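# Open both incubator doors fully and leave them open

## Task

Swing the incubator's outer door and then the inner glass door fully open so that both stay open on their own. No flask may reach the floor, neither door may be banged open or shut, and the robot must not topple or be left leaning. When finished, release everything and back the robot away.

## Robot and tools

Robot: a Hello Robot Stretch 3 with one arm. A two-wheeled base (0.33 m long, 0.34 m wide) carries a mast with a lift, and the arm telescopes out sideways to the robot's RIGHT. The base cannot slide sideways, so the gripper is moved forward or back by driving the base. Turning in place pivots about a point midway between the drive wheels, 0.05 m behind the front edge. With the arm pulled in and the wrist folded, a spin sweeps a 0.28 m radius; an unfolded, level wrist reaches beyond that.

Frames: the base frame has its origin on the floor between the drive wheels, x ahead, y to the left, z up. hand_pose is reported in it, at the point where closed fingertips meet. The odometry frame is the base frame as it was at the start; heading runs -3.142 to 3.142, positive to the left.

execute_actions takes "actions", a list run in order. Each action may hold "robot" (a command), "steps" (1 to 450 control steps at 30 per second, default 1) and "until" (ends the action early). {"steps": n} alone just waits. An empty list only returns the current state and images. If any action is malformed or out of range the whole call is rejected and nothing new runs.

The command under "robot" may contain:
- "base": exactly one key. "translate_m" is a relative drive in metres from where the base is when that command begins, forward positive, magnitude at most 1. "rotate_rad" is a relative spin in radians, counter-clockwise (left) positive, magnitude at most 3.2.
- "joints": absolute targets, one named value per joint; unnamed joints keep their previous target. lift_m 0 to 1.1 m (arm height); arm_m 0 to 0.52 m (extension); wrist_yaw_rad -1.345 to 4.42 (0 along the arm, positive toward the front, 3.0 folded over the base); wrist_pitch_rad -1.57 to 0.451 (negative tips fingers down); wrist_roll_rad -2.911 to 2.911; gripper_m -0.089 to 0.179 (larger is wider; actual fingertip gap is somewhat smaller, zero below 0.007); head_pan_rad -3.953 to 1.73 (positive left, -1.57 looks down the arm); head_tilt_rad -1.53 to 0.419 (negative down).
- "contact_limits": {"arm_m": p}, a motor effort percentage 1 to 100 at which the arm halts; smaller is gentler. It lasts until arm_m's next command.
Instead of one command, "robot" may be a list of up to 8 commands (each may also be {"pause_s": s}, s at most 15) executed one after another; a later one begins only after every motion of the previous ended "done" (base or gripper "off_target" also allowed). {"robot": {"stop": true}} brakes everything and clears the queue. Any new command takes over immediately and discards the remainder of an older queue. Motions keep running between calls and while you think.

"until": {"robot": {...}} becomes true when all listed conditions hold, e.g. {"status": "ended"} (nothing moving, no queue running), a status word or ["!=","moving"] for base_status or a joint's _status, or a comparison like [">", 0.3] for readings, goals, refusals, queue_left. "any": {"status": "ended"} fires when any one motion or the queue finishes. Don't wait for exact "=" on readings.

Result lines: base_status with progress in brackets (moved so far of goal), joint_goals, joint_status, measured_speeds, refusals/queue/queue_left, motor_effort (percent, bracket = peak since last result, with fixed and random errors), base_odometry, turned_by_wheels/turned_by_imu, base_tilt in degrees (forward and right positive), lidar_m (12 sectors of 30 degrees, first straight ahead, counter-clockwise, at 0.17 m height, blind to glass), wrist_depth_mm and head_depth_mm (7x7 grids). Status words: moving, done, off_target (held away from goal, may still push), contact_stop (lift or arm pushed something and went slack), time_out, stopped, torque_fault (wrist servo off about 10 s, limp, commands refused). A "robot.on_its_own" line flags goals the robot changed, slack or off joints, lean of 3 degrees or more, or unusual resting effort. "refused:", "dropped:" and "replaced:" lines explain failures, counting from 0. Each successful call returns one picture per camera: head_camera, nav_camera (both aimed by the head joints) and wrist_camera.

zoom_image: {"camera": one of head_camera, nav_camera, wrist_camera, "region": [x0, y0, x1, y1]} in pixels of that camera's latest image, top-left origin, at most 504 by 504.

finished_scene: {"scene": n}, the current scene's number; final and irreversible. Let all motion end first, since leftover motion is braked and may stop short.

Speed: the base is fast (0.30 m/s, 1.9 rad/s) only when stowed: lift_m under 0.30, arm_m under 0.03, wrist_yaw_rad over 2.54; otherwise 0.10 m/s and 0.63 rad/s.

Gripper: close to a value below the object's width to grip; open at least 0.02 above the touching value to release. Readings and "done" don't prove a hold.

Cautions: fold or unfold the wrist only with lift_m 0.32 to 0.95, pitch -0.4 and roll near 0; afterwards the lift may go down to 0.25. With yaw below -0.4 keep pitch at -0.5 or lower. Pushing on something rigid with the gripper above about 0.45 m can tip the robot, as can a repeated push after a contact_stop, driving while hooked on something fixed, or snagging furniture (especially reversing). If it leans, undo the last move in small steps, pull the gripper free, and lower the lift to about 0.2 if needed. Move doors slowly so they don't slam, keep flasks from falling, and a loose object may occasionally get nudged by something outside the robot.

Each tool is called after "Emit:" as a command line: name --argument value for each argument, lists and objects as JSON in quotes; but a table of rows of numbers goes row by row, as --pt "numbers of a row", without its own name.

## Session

Emit:
execute_actions --actions '[]'

Scene clock: 0.00 s.
robot.base_odometry: x=+0.000 y=+0.000 heading=+0.000 (m, m, rad; robot's odometry frame)
robot.turned_by_wheels: +0.000 (rad since the last result)
robot.turned_by_imu: +0.000 (rad since the last result)
robot.base_tilt: forward=+2.1 right=+0.7 (deg)
robot.lidar_m: 1.10 1.09 1.26 2.12 2.92 3.13 2.06 2.65 2.18 1.46 1.65 1.30
robot.head_depth_mm: 1231 1234 1236 1242 1243 1248 1249 / 1193 1196 1207 1205 1208 1212 1215 / 1151 1155 1159 1167 1169 1165 1170 / 1108 1115 1114 1119 1118 1130 1131 / 1073 1074 1076 1080 1084 1086 1087 / 1032 1041 1043 1044 1044 1045 1049 / 999 1005 1009 1012 1013 1013 1017
robot.base_status: not_commanded
robot.joint_positions: lift_m=+0.554 arm_m=+0.002 wrist_yaw_rad=+3.071 wrist_pitch_rad=-0.413 wrist_roll_rad=-0.015 gripper_m=+0.037 head_pan_rad=-0.017 head_tilt_rad=-0.009
robot.joint_goals: lift_m=+0.554 arm_m=+0.002 wrist_yaw_rad=+3.071 wrist_pitch_rad=-0.413 wrist_roll_rad=-0.015 gripper_m=+0.037 head_pan_rad=-0.017 head_tilt_rad=-0.009
robot.joint_status: lift_m=not_commanded arm_m=not_commanded wrist_yaw_rad=not_commanded wrist_pitch_rad=not_commanded wrist_roll_rad=not_commanded gripper_m=not_commanded head_pan_rad=not_commanded head_tilt_rad=not_commanded
robot.measured_speeds: translate_m=+0.000 rotate_rad=+0.000 lift_m=+0.000 arm_m=+0.000 wrist_yaw_rad=+0.000 wrist_pitch_rad=+0.000 wrist_roll_rad=+0.000 head_pan_rad=+0.000 head_tilt_rad=+0.000
robot: refusals=0 queue=idle queue_left=0
robot.motor_effort: left_wheel=+0 right_wheel=+0 lift_m=+21 arm_m=+0 wrist_yaw_rad=+1 wrist_pitch_rad=+6 wrist_roll_rad=+1 gripper_m=+0 head_pan_rad=+0 head_tilt_rad=+1 (%)
robot.hand_pose: x=-0.0054 y=+0.0779 z=+0.5674 quat_wxyz=(+0.169, +0.691, +0.122, +0.692) (m; robot's base frame)
robot.wrist_depth_mm: - - - - - - - / - - - - - - - / - - - - - - - / - - - - - - - / - - - - - - - / 867 859 870 858 - 856 857 / 741 741 713 742 731 716 731
pictures: head_camera (sideways: a quarter turn clockwise sets it upright), nav_camera (sideways: a quarter turn counterclockwise sets it upright), wrist_camera
Images, in order (width x height): head_camera 896x504, nav_camera 672x504, wrist_camera 644x364.

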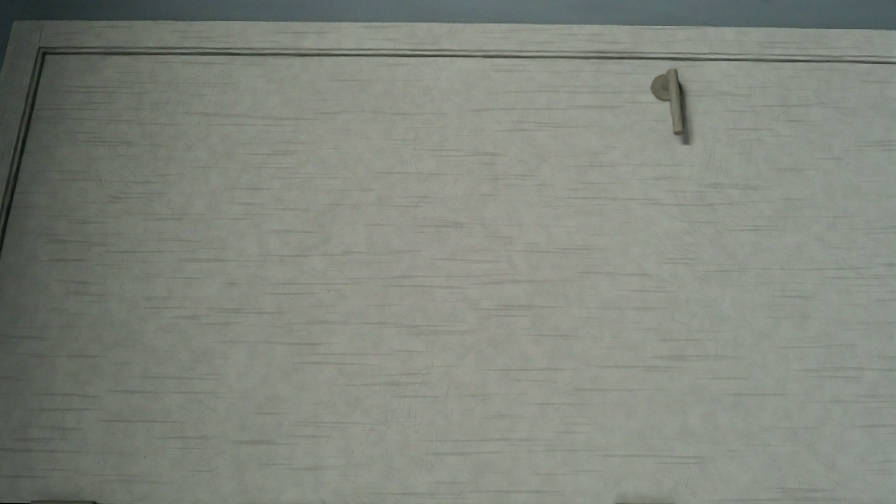

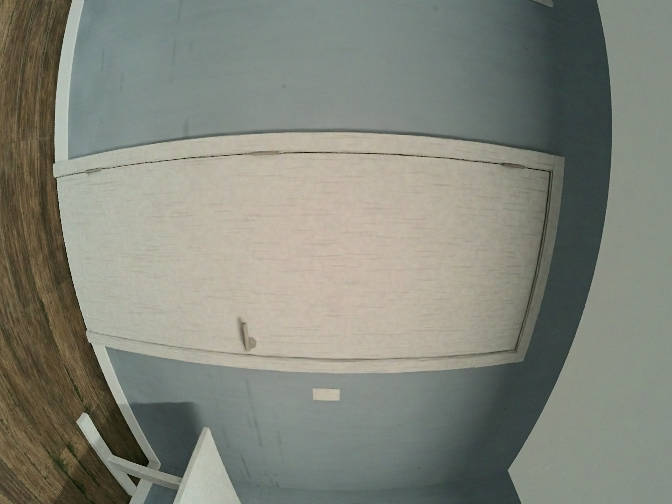

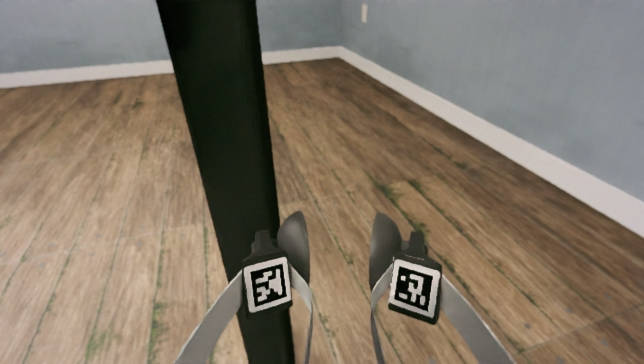

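Emit:
execute_actions --actions '[{"robot":{"joints":{"head_pan_rad":-2.6,"head_tilt_rad":-0.35}},"steps":150,"until":{"robot":{"status":"ended"}}}]'

Emit:
execute_actions --actions '[{"robot":{"joints":{"head_pan_rad":1.7,"head_tilt_rad":-0.35}},"steps":150,"until":{"robot":{"status":"ended"}}}]'

Scene clock: 2.37 s.
robot.base_odometry: x=+0.000 y=+0.000 heading=+0.000 (m, m, rad; robot's odometry frame)
robot.turned_by_wheels: +0.000 (rad since the last result)
robot.turned_by_imu: +0.000 (rad since the last result)
robot.base_tilt: forward=+2.1 right=+0.7 (deg)
robot.lidar_m: 1.10 1.08 1.27 2.12 2.92 3.16 2.06 2.65 2.18 1.45 1.64 1.30
robot.head_depth_mm: 2255 2397 2528 2634 2368 1912 1520 / 2322 2439 2598 2765 2599 1906 1517 / 2385 2509 2679 2865 2560 1903 1512 / 2427 2565 2740 2913 2607 1905 1509 / 2480 2648 2814 3014 2581 1893 1508 / 2548 2703 2879 3104 2544 1912 1493 / 2621 2838 3008 3201 2556 1891 1504
robot.base_status: not_commanded
robot.joint_positions: lift_m=+0.554 arm_m=+0.002 wrist_yaw_rad=+3.071 wrist_pitch_rad=-0.413 wrist_roll_rad=-0.015 gripper_m=+0.037 head_pan_rad=-2.593 head_tilt_rad=-0.346
robot.joint_goals: lift_m=+0.554 arm_m=+0.002 wrist_yaw_rad=+3.071 wrist_pitch_rad=-0.413 wrist_roll_rad=-0.015 gripper_m=+0.037 head_pan_rad=-2.600 head_tilt_rad=-0.350
robot.joint_status: lift_m=not_commanded arm_m=not_commanded wrist_yaw_rad=not_commanded wrist_pitch_rad=not_commanded wrist_roll_rad=not_commanded gripper_m=not_commanded head_pan_rad=done head_tilt_rad=done
robot.measured_speeds: translate_m=+0.000 rotate_rad=+0.000 lift_m=+0.000 arm_m=+0.000 wrist_yaw_rad=+0.000 wrist_pitch_rad=+0.000 wrist_roll_rad=+0.000 head_pan_rad=+0.000 head_tilt_rad=+0.000
robot: refusals=0 queue=done queue_left=0
robot.motor_effort: left_wheel=-1(1) right_wheel=+0(0) lift_m=+20(21) arm_m=+0(0) wrist_yaw_rad=-1(0) wrist_pitch_rad=+7(6) wrist_roll_rad=+1(0) gripper_m=+0(0) head_pan_rad=-2(35) head_tilt_rad=-2(20) (%)
robot.hand_pose: x=-0.0054 y=+0.0779 z=+0.5674 quat_wxyz=(+0.169, +0.691, +0.122, +0.692) (m; robot's base frame)
robot.wrist_depth_mm: - - - - - - - / - - - - - - - / - - - - - - - / - - - - - - - / - - - - - - - / 864 852 863 862 - 844 835 / 735 745 722 740 741 734 728
pictures: head_camera (sideways: a quarter turn clockwise sets it upright), nav_camera (sideways: a quarter turn counterclockwise sets it upright), wrist_camera
Images, in order (width x height): head_camera 896x504, nav_camera 672x504, wrist_camera 644x364.

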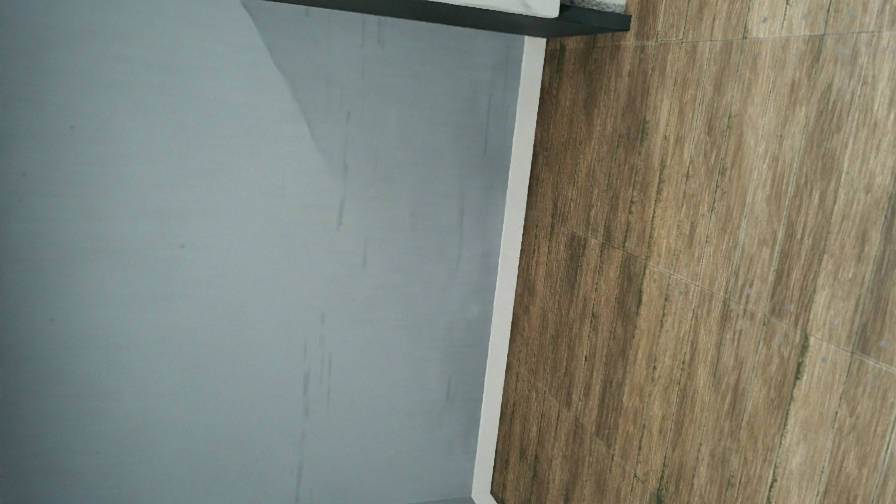

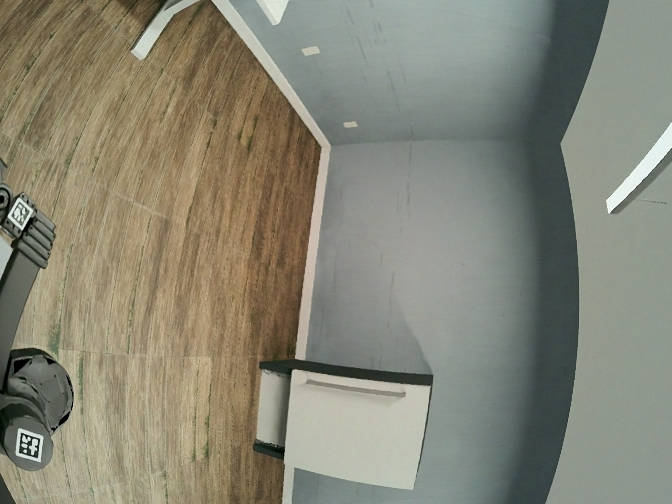

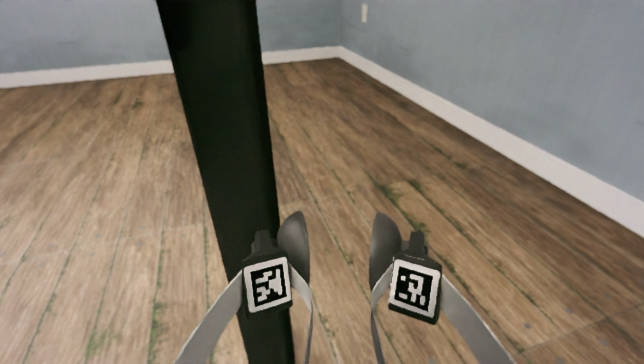

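Scene clock: 5.03 s.
robot.base_odometry: x=+0.000 y=+0.000 heading=+0.000 (m, m, rad; robot's odometry frame)
robot.turned_by_wheels: +0.000 (rad since the last result)
robot.turned_by_imu: +0.000 (rad since the last result)
robot.base_tilt: forward=+2.1 right=+0.7 (deg)
robot.lidar_m: 1.10 1.08 1.27 2.11 2.92 3.11 2.06 2.65 2.18 1.46 1.64 1.30
robot.head_depth_mm: 2181 2206 2260 2308 2331 1924 1512 / 2669 2804 2865 2955 2601 1914 1510 / 2703 2837 3041 3279 2590 1898 1509 / 2637 2819 2969 3201 2585 1918 1514 / 2583 2754 2930 3129 2568 1913 1509 / 2555 2730 2855 3092 2577 1904 1501 / 2503 2645 2834 3027 2536 1891 -
robot.base_status: not_commanded
robot.joint_positions: lift_m=+0.554 arm_m=+0.002 wrist_yaw_rad=+3.071 wrist_pitch_rad=-0.413 wrist_roll_rad=-0.015 gripper_m=+0.037 head_pan_rad=+1.693 head_tilt_rad=-0.346
robot.joint_goals: lift_m=+0.554 arm_m=+0.002 wrist_yaw_rad=+3.071 wrist_pitch_rad=-0.413 wrist_roll_rad=-0.015 gripper_m=+0.037 head_pan_rad=+1.700 head_tilt_rad=-0.350
robot.joint_status: lift_m=not_commanded arm_m=not_commanded wrist_yaw_rad=not_commanded wrist_pitch_rad=not_commanded wrist_roll_rad=not_commanded gripper_m=not_commanded head_pan_rad=done head_tilt_rad=done
robot.measured_speeds: translate_m=+0.000 rotate_rad=+0.000 lift_m=+0.000 arm_m=+0.000 wrist_yaw_rad=+0.000 wrist_pitch_rad=+0.000 wrist_roll_rad=+0.000 head_pan_rad=+0.000 head_tilt_rad=+0.000
robot: refusals=0 queue=done queue_left=0
robot.motor_effort: left_wheel=+0(0) right_wheel=+0(1) lift_m=+21(22) arm_m=+0(0) wrist_yaw_rad=+0(0) wrist_pitch_rad=+6(6) wrist_roll_rad=+1(1) gripper_m=+0(0) head_pan_rad=+3(34) head_tilt_rad=-3(2) (%)
robot.hand_pose: x=-0.0054 y=+0.0779 z=+0.5674 quat_wxyz=(+0.169, +0.691, +0.122, +0.692) (m; robot's base frame)
robot.wrist_depth_mm: - - - - - - - / - - - - - - - / - - - - - - - / - - - - - - - / - - - - - - 997 / 880 871 870 854 - 848 842 / 748 745 709 744 730 723 727
pictures: head_camera (sideways: a quarter turn clockwise sets it upright), nav_camera (sideways: a quarter turn counterclockwise sets it upright), wrist_camera
Images, in order (width x height): head_camera 896x504, nav_camera 672x504, wrist_camera 644x364.

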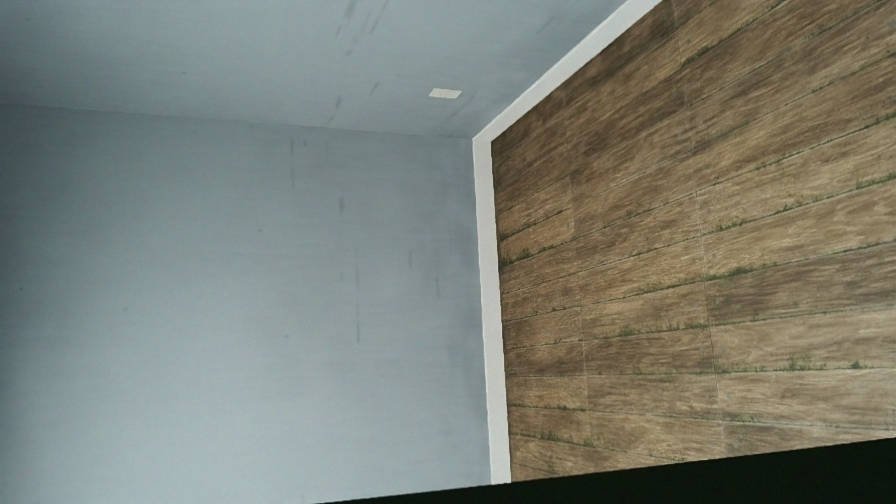

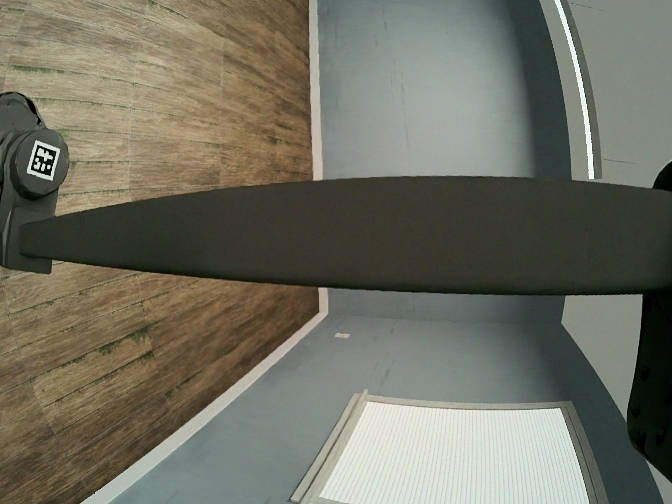

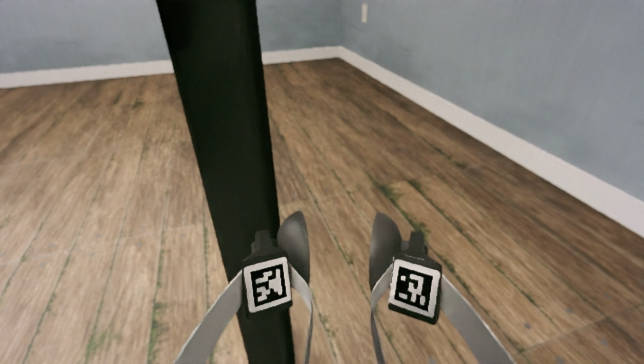

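Emit:
execute_actions --actions '[{"robot":{"joints":{"head_pan_rad":-3.2,"head_tilt_rad":-0.35}},"steps":150,"until":{"robot":{"status":"ended"}}}]'

Scene clock: 8.43 s.
robot.base_odometry: x=+0.000 y=+0.000 heading=+0.000 (m, m, rad; robot's odometry frame)
robot.turned_by_wheels: +0.000 (rad since the last result)
robot.turned_by_imu: +0.000 (rad since the last result)
robot.base_tilt: forward=+2.1 right=+0.8 (deg)
robot.lidar_m: 1.10 1.08 1.26 2.12 2.92 3.14 2.06 2.65 2.19 1.46 1.64 1.30
robot.head_depth_mm: 2823 3053 3221 3437 2594 1915 1520 / 2718 2884 3072 3331 2608 1914 1516 / 2593 2749 2932 3166 2576 1905 1510 / 2505 2664 2108 2274 2472 1903 1516 / 2425 2547 2030 2191 2397 1898 1508 / 2351 2468 1960 2125 2334 1897 1502 / 2262 2390 2519 2682 2544 1896 1497
robot.base_status: not_commanded
robot.joint_positions: lift_m=+0.554 arm_m=+0.002 wrist_yaw_rad=+3.071 wrist_pitch_rad=-0.413 wrist_roll_rad=-0.015 gripper_m=+0.037 head_pan_rad=-3.193 head_tilt_rad=-0.346
robot.joint_goals: lift_m=+0.554 arm_m=+0.002 wrist_yaw_rad=+3.071 wrist_pitch_rad=-0.413 wrist_roll_rad=-0.015 gripper_m=+0.037 head_pan_rad=-3.200 head_tilt_rad=-0.350
robot.joint_status: lift_m=not_commanded arm_m=not_commanded wrist_yaw_rad=not_commanded wrist_pitch_rad=not_commanded wrist_roll_rad=not_commanded gripper_m=not_commanded head_pan_rad=done head_tilt_rad=done
robot.measured_speeds: translate_m=+0.000 rotate_rad=+0.000 lift_m=+0.000 arm_m=+0.000 wrist_yaw_rad=+0.000 wrist_pitch_rad=+0.000 wrist_roll_rad=+0.000 head_pan_rad=+0.000 head_tilt_rad=+0.000
robot: refusals=0 queue=done queue_left=0
robot.motor_effort: left_wheel=-1(0) right_wheel=-1(1) lift_m=+21(21) arm_m=+0(0) wrist_yaw_rad=+0(1) wrist_pitch_rad=+6(6) wrist_roll_rad=+0(0) gripper_m=+0(0) head_pan_rad=-2(35) head_tilt_rad=-2(1) (%)
robot.hand_pose: x=-0.0054 y=+0.0779 z=+0.5674 quat_wxyz=(+0.169, +0.691, +0.122, +0.692) (m; robot's base frame)
robot.wrist_depth_mm: - - - - - - - / - - - - - - - / - - - - - - - / - - - - - - - / - - - - - - 991 / 876 865 876 854 - 834 845 / 744 750 723 731 725 741 719
pictures: head_camera (sideways: a quarter turn clockwise sets it upright), nav_camera (sideways: a quarter turn counterclockwise sets it upright), wrist_camera
Images, in order (width x height): head_camera 896x504, nav_camera 672x504, wrist_camera 644x364.

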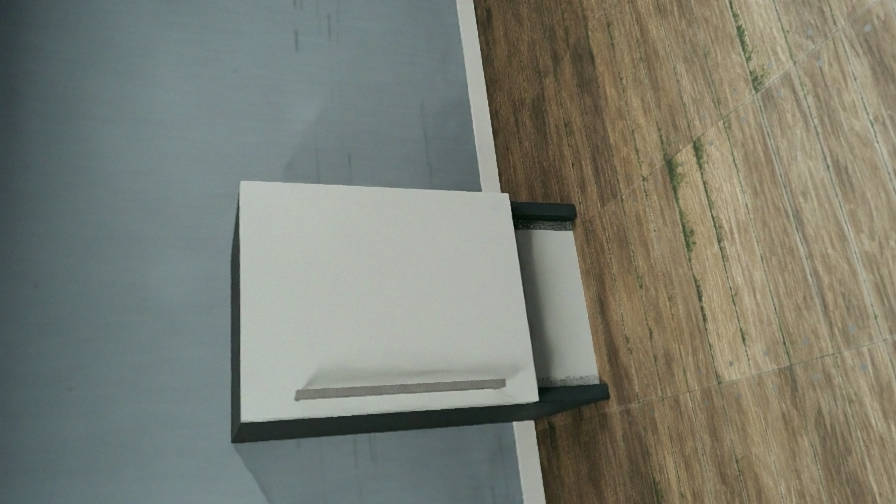

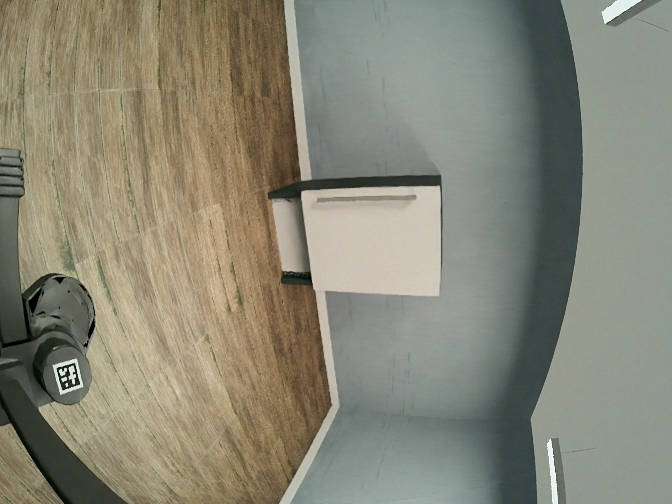

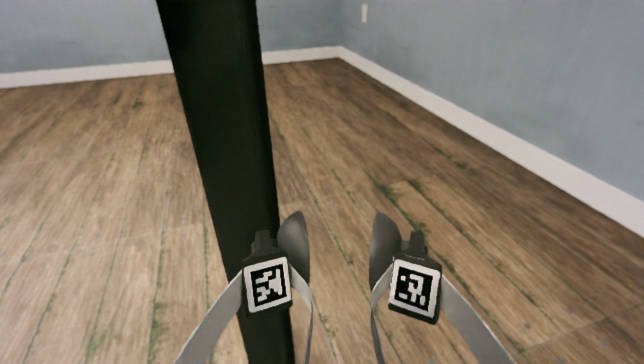

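Emit:
execute_actions --actions '[{"robot":[{"joints":{"lift_m":0.28,"head_pan_rad":-1.57,"head_tilt_rad":-0.6},"base":{"rotate_rad":0.06}},{"base":{"translate_m":-1.0}},{"base":{"rotate_rad":-1.36}},{"joints":{"lift_m":0.53}},{"joints":{"wrist_yaw_rad":0,"gripper_m":0.12,"wrist_roll_rad":0}},{"joints":{"wrist_pitch_rad":0,"arm_m":0.3}}],"steps":450,"until":{"robot":{"status":"ended"}}},{"steps":200,"until":{"robot":{"status":"ended"}}}]'

Scene clock: 28.90 s.
robot.base_odometry: x=-0.998 y=-0.060 heading=-1.300 (m, m, rad; robot's odometry frame)
robot.turned_by_wheels: -1.300 (rad since the last result)
robot.turned_by_imu: -1.284 (rad since the last result)
robot.base_tilt: forward=+2.1 right=+0.7 (deg)
robot.lidar_m: 2.08 1.70 2.16 2.06 2.15 2.80 2.69 2.44 1.17 1.07 1.73 2.17
robot.head_depth_mm: 1172 940 1053 1185 1372 1509 1279 / 1134 940 1046 1189 1360 1519 1303 / 1104 933 1043 1183 1354 - 1242 / 1381 964 1058 1222 1374 - 1271 / 1433 1580 1773 1994 1826 1497 1267 / 1429 1590 1760 2006 1833 1499 1264 / 1424 1574 1753 1982 1821 1483 1260
robot.base_status: done (rotate_rad -1.3599 of -1.3600)
robot.joint_positions: lift_m=+0.530 arm_m=+0.300 wrist_yaw_rad=+0.000 wrist_pitch_rad=-0.026 wrist_roll_rad=-0.004 gripper_m=+0.120 head_pan_rad=-1.577 head_tilt_rad=-0.593
robot.joint_goals: lift_m=+0.530 arm_m=+0.300 wrist_yaw_rad=+0.000 wrist_pitch_rad=+0.000 wrist_roll_rad=+0.000 gripper_m=+0.120 head_pan_rad=-1.570 head_tilt_rad=-0.600
robot.joint_status: lift_m=done arm_m=done wrist_yaw_rad=done wrist_pitch_rad=done wrist_roll_rad=done gripper_m=done head_pan_rad=done head_tilt_rad=done
robot.measured_speeds: translate_m=+0.000 rotate_rad=+0.000 lift_m=+0.000 arm_m=+0.000 wrist_yaw_rad=+0.000 wrist_pitch_rad=+0.000 wrist_roll_rad=+0.000 head_pan_rad=+0.000 head_tilt_rad=+0.000
robot: refusals=0 queue=done queue_left=0
robot.motor_effort: left_wheel=+1(7) right_wheel=-2(9) lift_m=+25(29) arm_m=+2(3) wrist_yaw_rad=-1(1) wrist_pitch_rad=+13(13) wrist_roll_rad=+3(4) gripper_m=+0(81) head_pan_rad=+3(38) head_tilt_rad=-3(16) (%)
robot.hand_pose: x=-0.0213 y=-0.7002 z=+0.6377 quat_wxyz=(+0.709, +0.010, -0.705, -0.009) (m; robot's base frame)
robot.wrist_depth_mm: - - - 440 432 432 431 / - - - - 451 445 441 / - - - - 463 459 454 / - - - - 477 469 465 / - - - - 488 485 484 / - - - - 510 - 496 / - - - 989 531 522 518
pictures: head_camera (sideways: a quarter turn clockwise sets it upright), nav_camera (sideways: a quarter turn counterclockwise sets it upright), wrist_camera
Images, in order (width x height): head_camera 896x504, nav_camera 672x504, wrist_camera 644x364.

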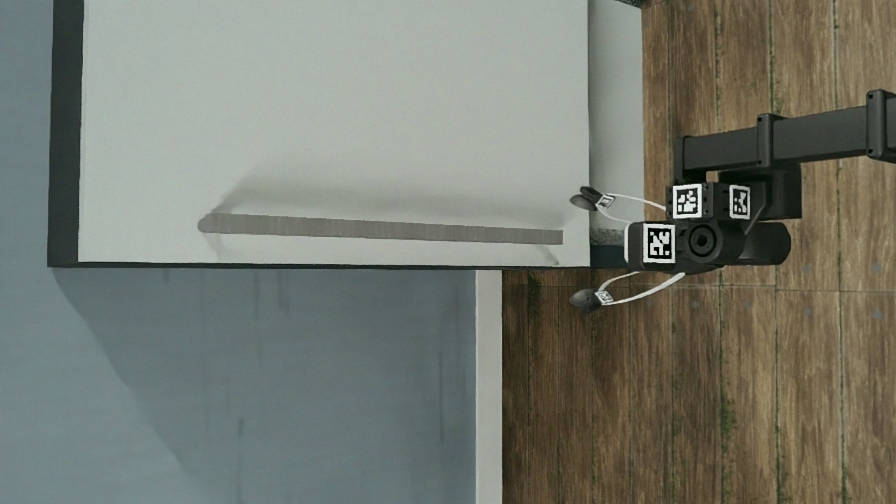

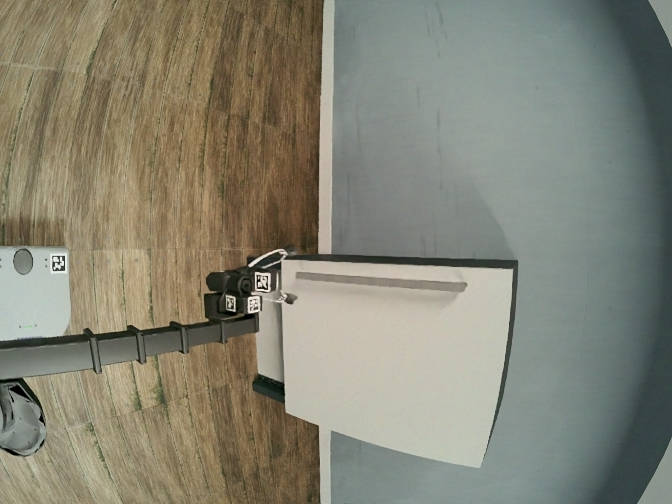

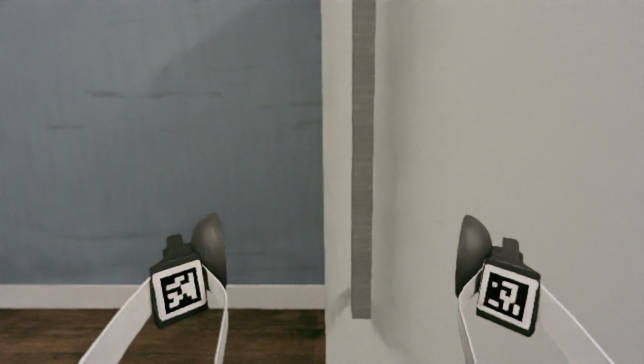

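Emit:
execute_actions --actions '[{"robot":[{"base":{"translate_m":-0.02},"joints":{"arm_m":0.52},"contact_limits":{"arm_m":15}},{"joints":{"gripper_m":-0.01}}],"steps":300,"until":{"robot":{"status":"ended"}}}]'

Scene clock: 33.97 s.
robot.base_odometry: x=-1.004 y=-0.041 heading=-1.300 (m, m, rad; robot's odometry frame)
robot.turned_by_wheels: +0.000 (rad since the last result)
robot.turned_by_imu: -0.001 (rad since the last result)
robot.base_tilt: forward=+2.1 right=+0.8 (deg)
robot.lidar_m: 2.10 1.72 2.16 2.06 2.15 2.78 2.66 2.44 1.17 1.07 1.73 2.19
robot.head_depth_mm: 1167 943 1053 1183 1373 1502 1277 / 1132 938 1043 1185 1363 1531 1287 / 1100 935 1043 1177 1322 1512 1274 / 1382 936 1039 1151 1642 1489 1264 / 1433 1583 1760 1985 1833 1488 1270 / 1434 1584 1767 1988 1824 1500 1262 / 1427 1577 1763 1984 1816 1490 1262
robot.base_status: done (translate_m -0.0200 of -0.0200)
robot.joint_positions: lift_m=+0.530 arm_m=+0.520 wrist_yaw_rad=+0.000 wrist_pitch_rad=-0.026 wrist_roll_rad=-0.004 gripper_m=-0.010 head_pan_rad=-1.577 head_tilt_rad=-0.593
robot.joint_goals: lift_m=+0.530 arm_m=+0.520 wrist_yaw_rad=+0.000 wrist_pitch_rad=+0.000 wrist_roll_rad=+0.000 gripper_m=-0.010 head_pan_rad=-1.570 head_tilt_rad=-0.600
robot.joint_status: lift_m=done arm_m=done wrist_yaw_rad=done wrist_pitch_rad=done wrist_roll_rad=done gripper_m=done head_pan_rad=done head_tilt_rad=done
robot.measured_speeds: translate_m=+0.000 rotate_rad=+0.000 lift_m=+0.000 arm_m=+0.000 wrist_yaw_rad=+0.000 wrist_pitch_rad=+0.000 wrist_roll_rad=+0.000 head_pan_rad=+0.000 head_tilt_rad=+0.000
robot: refusals=0 queue=done queue_left=0
robot.motor_effort: left_wheel=+1(1) right_wheel=-2(8) lift_m=+24(24) arm_m=+2(3) wrist_yaw_rad=+0(1) wrist_pitch_rad=+13(13) wrist_roll_rad=+2(3) gripper_m=-5(82) head_pan_rad=+3(3) head_tilt_rad=-3(4) (%)
robot.contact_limits: arm_m 15 (drawing in: default 15, maximum 24; extending or still: default 21, maximum 34)
robot.hand_pose: x=-0.0214 y=-0.9202 z=+0.6377 quat_wxyz=(+0.709, +0.010, -0.705, -0.009) (m; robot's base frame)
robot.wrist_depth_mm: 886 879 861 231 230 229 227 / 910 908 901 237 237 236 234 / 970 950 917 245 245 243 242 / 980 968 952 254 250 250 248 / - 985 988 261 258 259 255 / - - - - 265 266 264 / - - - 277 277 275 273
pictures: head_camera (sideways: a quarter turn clockwise sets it upright), nav_camera (sideways: a quarter turn counterclockwise sets it upright), wrist_camera
Images, in order (width x height): head_camera 896x504, nav_camera 672x504, wrist_camera 644x364.

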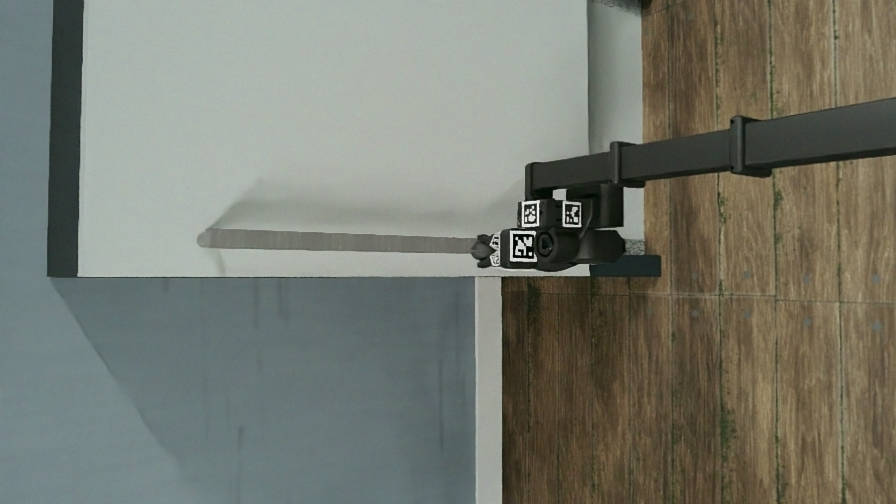

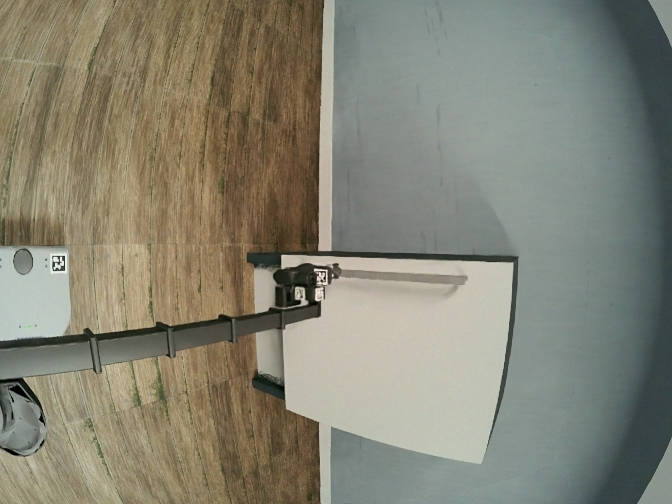

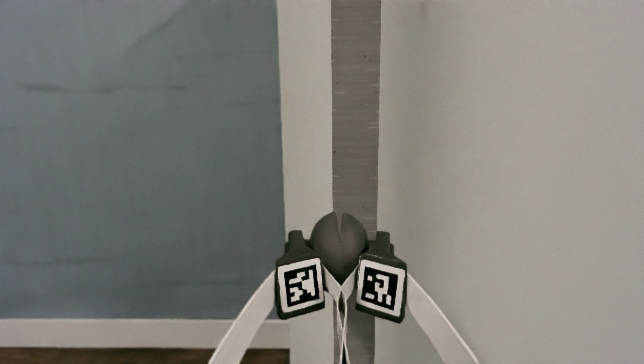

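Emit:
execute_actions --actions '[{"robot":[{"joints":{"arm_m":0.1,"gripper_m":0.12}},{"base":{"rotate_rad":-0.5}},{"base":{"translate_m":0.25}},{"base":{"rotate_rad":0.5}},{"base":{"translate_m":-0.219}},{"joints":{"arm_m":0.36}}],"steps":450,"until":{"robot":{"status":"ended"}}},{"steps":200,"until":{"robot":{"status":"ended"}}}]'

Scene clock: 51.77 s.
robot.base_odometry: x=-1.119 y=-0.073 heading=-1.300 (m, m, rad; robot's odometry frame)
robot.turned_by_wheels: +0.000 (rad since the last result)
robot.turned_by_imu: -0.002 (rad since the last result)
robot.base_tilt: forward=+2.1 right=+0.8 (deg)
robot.lidar_m: 2.10 1.76 2.28 2.18 2.28 2.78 2.66 2.27 1.04 0.95 1.60 2.16
robot.head_depth_mm: 1170 823 918 1037 1195 1480 1272 / 1137 820 917 1033 1193 1484 1284 / 1105 819 910 1032 1181 - 1273 / 1281 815 909 1008 1158 1425 1266 / 1325 1466 1638 1843 1823 1504 1263 / 1325 1464 1627 1843 1829 1499 1261 / 1323 1459 1634 1842 1819 1492 1259
robot.base_status: done (translate_m -0.2190 of -0.2190)
robot.joint_positions: lift_m=+0.530 arm_m=+0.360 wrist_yaw_rad=+0.000 wrist_pitch_rad=-0.026 wrist_roll_rad=-0.004 gripper_m=+0.120 head_pan_rad=-1.577 head_tilt_rad=-0.593
robot.joint_goals: lift_m=+0.530 arm_m=+0.360 wrist_yaw_rad=+0.000 wrist_pitch_rad=+0.000 wrist_roll_rad=+0.000 gripper_m=+0.120 head_pan_rad=-1.570 head_tilt_rad=-0.600
robot.joint_status: lift_m=done arm_m=done wrist_yaw_rad=done wrist_pitch_rad=done wrist_roll_rad=done gripper_m=done head_pan_rad=done head_tilt_rad=done
robot.measured_speeds: translate_m=+0.000 rotate_rad=+0.000 lift_m=+0.000 arm_m=+0.000 wrist_yaw_rad=+0.000 wrist_pitch_rad=+0.000 wrist_roll_rad=+0.000 head_pan_rad=+0.000 head_tilt_rad=+0.000
robot: refusals=0 queue=done queue_left=0
robot.motor_effort: left_wheel=-1(5) right_wheel=+2(8) lift_m=+24(24) arm_m=+2(2) wrist_yaw_rad=-1(0) wrist_pitch_rad=+13(13) wrist_roll_rad=+2(2) gripper_m=+0(80) head_pan_rad=+3(3) head_tilt_rad=-3(3) (%)
robot.hand_pose: x=-0.0214 y=-0.7602 z=+0.6378 quat_wxyz=(+0.709, +0.010, -0.705, -0.009) (m; robot's base frame)
robot.wrist_depth_mm: 925 912 912 268 268 266 263 / 948 929 930 274 275 275 272 / 991 961 962 284 284 282 280 / - - 977 294 292 292 287 / - - - 302 303 298 296 / - - - 311 311 - 305 / - - - 326 324 320 315
pictures: head_camera (sideways: a quarter turn clockwise sets it upright), nav_camera (sideways: a quarter turn counterclockwise sets it upright), wrist_camera
Images, in order (width x height): head_camera 896x504, nav_camera 672x504, wrist_camera 644x364.

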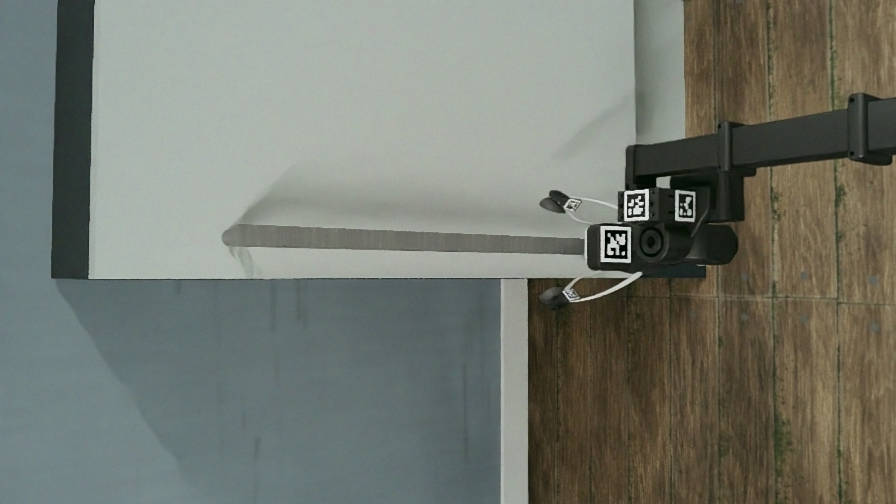

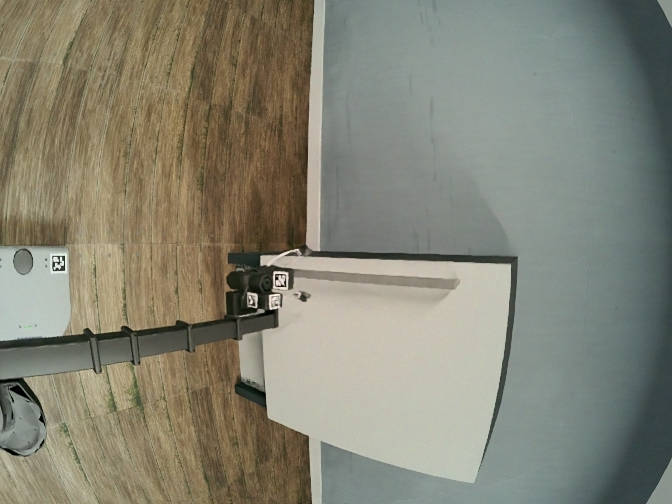

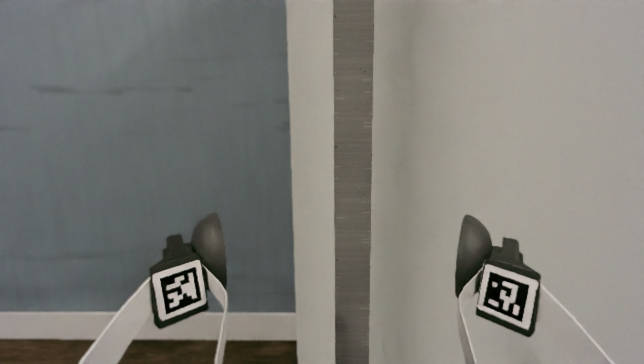

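Emit:
execute_actions --actions '[{"robot":[{"joints":{"arm_m":0.45},"contact_limits":{"arm_m":15}},{"joints":{"gripper_m":-0.015}},{"joints":{"arm_m":0.25,"wrist_yaw_rad":-0.2},"contact_limits":{"arm_m":24}},{"base":{"translate_m":-0.07},"joints":{"arm_m":0.1,"wrist_yaw_rad":-0.36},"contact_limits":{"arm_m":24}}],"steps":450,"until":{"robot":{"status":"ended"}}}]'

Scene clock: 58.33 s.
robot.base_odometry: x=-1.119 y=-0.073 heading=-1.301 (m, m, rad; robot's odometry frame)
robot.turned_by_wheels: -0.001 (rad since the last result)
robot.turned_by_imu: -0.008 (rad since the last result)
robot.base_tilt: forward=+2.1 right=+0.8 (deg)
robot.lidar_m: 2.10 1.76 2.29 2.18 2.27 2.78 2.66 2.29 1.05 0.95 1.61 2.15
robot.head_depth_mm: 1150 658 746 862 1025 1431 1275 / 1114 628 712 814 953 1144 1289 / 1088 602 652 720 831 1041 - / 1058 637 704 791 907 1402 1241 / 1323 1473 1633 1852 1835 1499 1269 / 1321 1457 1638 1839 1826 1482 1260 / 1320 1461 1627 1830 1818 1499 1251
robot.base_status: done (translate_m -0.2191 of -0.2190)
robot.joint_positions: lift_m=+0.530 arm_m=+0.251 wrist_yaw_rad=-0.266 wrist_pitch_rad=-0.026 wrist_roll_rad=-0.004 gripper_m=-0.014 head_pan_rad=-1.577 head_tilt_rad=-0.594
robot.joint_goals: lift_m=+0.530 arm_m=+0.250 wrist_yaw_rad=-0.200 wrist_pitch_rad=+0.000 wrist_roll_rad=+0.000 gripper_m=-0.015 head_pan_rad=-1.570 head_tilt_rad=-0.600
robot.joint_status: lift_m=done arm_m=done wrist_yaw_rad=off_target wrist_pitch_rad=done wrist_roll_rad=done gripper_m=done head_pan_rad=done head_tilt_rad=done
robot.measured_speeds: translate_m=+0.000 rotate_rad=+0.000 lift_m=+0.000 arm_m=+0.000 wrist_yaw_rad=+0.000 wrist_pitch_rad=+0.000 wrist_roll_rad=+0.000 head_pan_rad=+0.000 head_tilt_rad=+0.000
robot: refusals=0 queue=dropped queue_left=0
robot.on_its_own: right_wheel is at rest, and its effort (+57) is outside its rest range (-18 to +18); wrist_yaw_rad is at rest, and its effort (+62) is outside its rest range (-12 to +12)
robot.motor_effort: left_wheel=-15(18) right_wheel=+57(58) lift_m=+24(24) arm_m=-5(7) wrist_yaw_rad=+62(72) wrist_pitch_rad=+13(17) wrist_roll_rad=+2(2) gripper_m=-28(94) head_pan_rad=+3(3) head_tilt_rad=-3(3) (%)
robot.contact_limits: arm_m 24 (drawing in: default 15, maximum 24; extending or still: default 21, maximum 34)
robot.hand_pose: x=-0.0886 y=-0.6422 z=+0.6376 quat_wxyz=(+0.701, -0.084, -0.700, -0.103) (m; robot's base frame)
robot.wrist_depth_mm: 865 924 154 168 124 278 382 / 890 935 159 173 226 291 407 / 910 957 165 176 234 304 431 / 946 - 169 182 243 319 462 / 957 - 176 138 138 336 496 / - - 179 135 137 361 534 / - - 192 200 275 387 577
pictures: head_camera (sideways: a quarter turn clockwise sets it upright), nav_camera (sideways: a quarter turn counterclockwise sets it upright), wrist_camera
dropped: robot: command 2 of its queue: wrist_yaw_rad: off_target
Images, in order (width x height): head_camera 896x504, nav_camera 672x504, wrist_camera 644x364.

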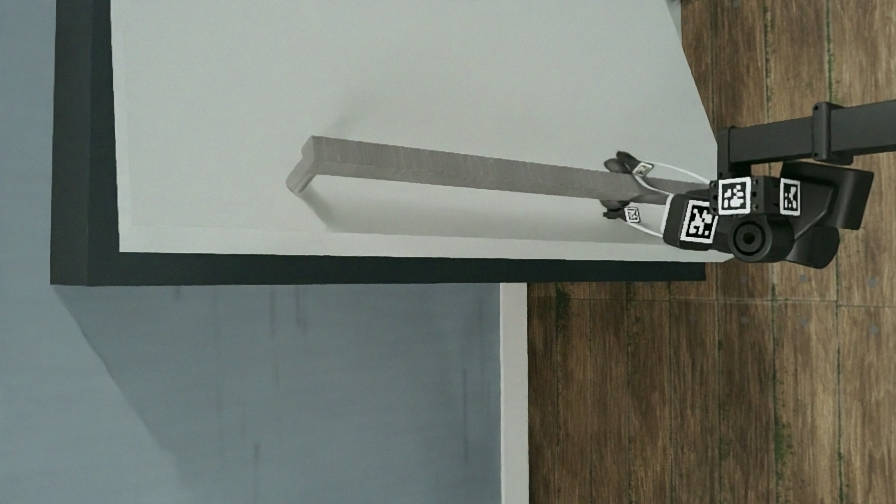

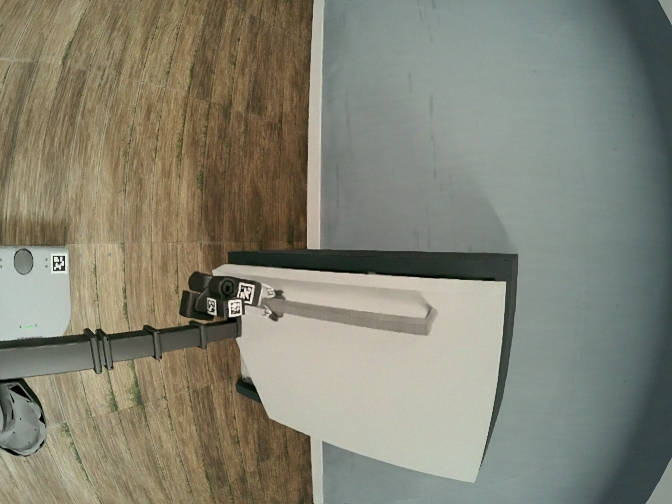

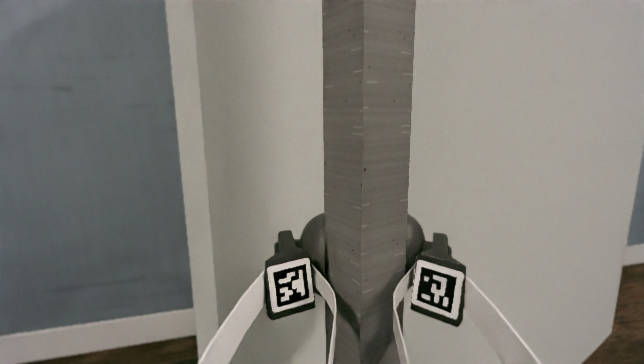

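Needs more rearward motion.

Emit:
execute_actions --actions '[{"robot":{"base":{"translate_m":-0.07},"joints":{"arm_m":0.12,"wrist_yaw_rad":-0.36,"gripper_m":0.0},"contact_limits":{"arm_m":24}},"steps":200,"until":{"robot":{"status":"ended"}}},{"robot":{"base":{"translate_m":-0.09},"joints":{"arm_m":0.03,"wrist_yaw_rad":-0.38},"contact_limits":{"arm_m":24}},"steps":200,"until":{"robot":{"status":"ended"}}}]'

Scene clock: 64.00 s.
robot.base_odometry: x=-1.162 y=+0.081 heading=-1.300 (m, m, rad; robot's odometry frame)
robot.turned_by_wheels: +0.001 (rad since the last result)
robot.turned_by_imu: -0.088 (rad since the last result)
robot.base_tilt: forward=+1.4 right=+1.8 (deg)
robot.lidar_m: 2.25 1.90 2.35 2.19 2.23 2.72 2.52 2.54 1.09 0.96 0.97 2.00
robot.head_depth_mm: 911 473 566 706 1059 1454 1262 / 897 404 431 480 486 573 1207 / 889 369 360 414 491 614 725 / 882 886 378 428 494 584 713 / 872 1215 1168 1407 1332 1468 1260 / 870 986 1019 1116 1288 1447 1259 / 869 869 1538 1788 1794 1468 1252
robot.base_status: done (translate_m -0.0901 of -0.0900)
robot.joint_positions: lift_m=+0.530 arm_m=+0.032 wrist_yaw_rad=-0.429 wrist_pitch_rad=-0.005 wrist_roll_rad=-0.004 gripper_m=+0.001 head_pan_rad=-1.577 head_tilt_rad=-0.594
robot.joint_goals: lift_m=+0.530 arm_m=+0.030 wrist_yaw_rad=-0.423 wrist_pitch_rad=+0.000 wrist_roll_rad=+0.000 gripper_m=+0.000 head_pan_rad=-1.570 head_tilt_rad=-0.600
robot.joint_status: lift_m=done arm_m=done wrist_yaw_rad=off_target wrist_pitch_rad=done wrist_roll_rad=done gripper_m=done head_pan_rad=done head_tilt_rad=done
robot.measured_speeds: translate_m=+0.000 rotate_rad=+0.000 lift_m=+0.000 arm_m=+0.000 wrist_yaw_rad=+0.000 wrist_pitch_rad=+0.000 wrist_roll_rad=+0.000 head_pan_rad=+0.000 head_tilt_rad=+0.000
robot: refusals=0 queue=dropped queue_left=0
robot.on_its_own: wrist_yaw_rad is held at -0.423, not at your -0.380, by its stall guard, which is not easing now; right_wheel is at rest, and its effort (+28) is outside its rest range (-18 to +18)
robot.motor_effort: left_wheel=-1(20) right_wheel=+28(56) lift_m=+24(24) arm_m=-12(13) wrist_yaw_rad=+7(60) wrist_pitch_rad=+2(14) wrist_roll_rad=+2(2) gripper_m=-15(45) head_pan_rad=+3(3) head_tilt_rad=-3(2) (%)
robot.contact_limits: arm_m 24 (drawing in: default 15, maximum 24; extending or still: default 21, maximum 34)
robot.hand_pose: x=-0.1280 y=-0.4096 z=+0.6430 quat_wxyz=(+0.692, -0.148, -0.690, -0.153) (m; robot's base frame)
robot.wrist_depth_mm: 99 100 151 118 - - - / 102 101 153 121 - - - / 106 104 154 124 - - - / 110 107 155 128 - - - / 114 110 156 131 - - - / 120 114 147 134 - - - / 126 117 174 141 - - -
pictures: head_camera (sideways: a quarter turn clockwise sets it upright), nav_camera (sideways: a quarter turn counterclockwise sets it upright), wrist_camera
replaced: robot.wrist_yaw_rad: its motion had ended off_target
Images, in order (width x height): head_camera 896x504, nav_camera 672x504, wrist_camera 644x364.

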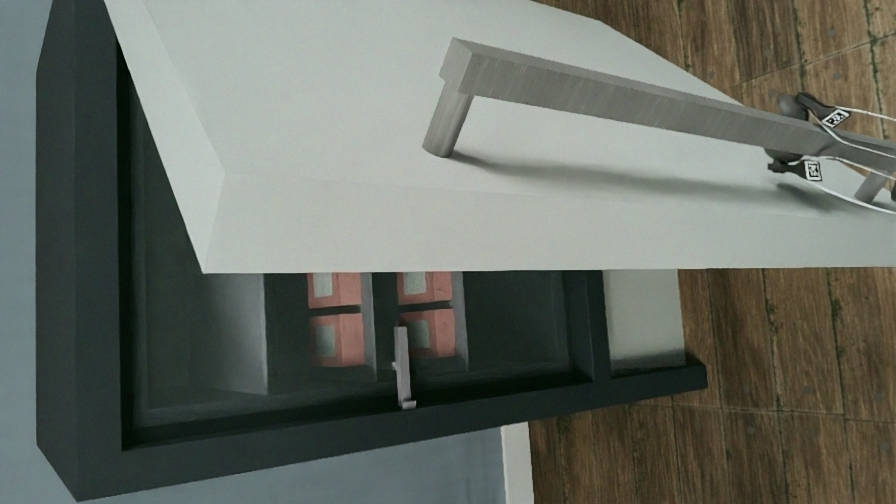

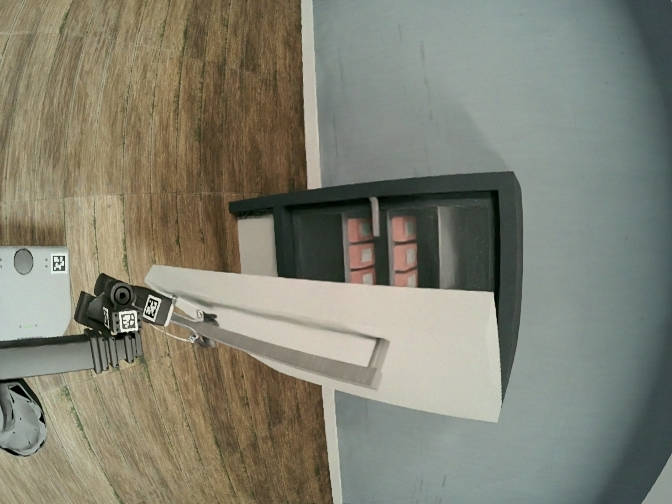

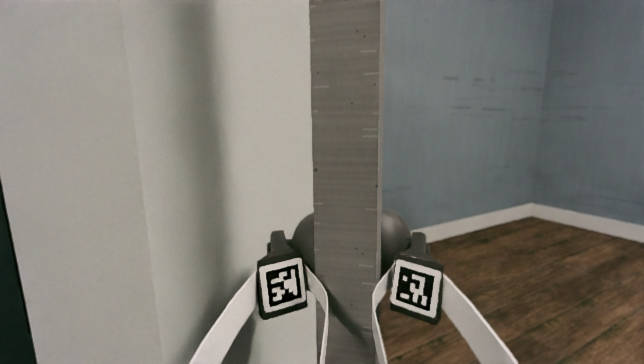

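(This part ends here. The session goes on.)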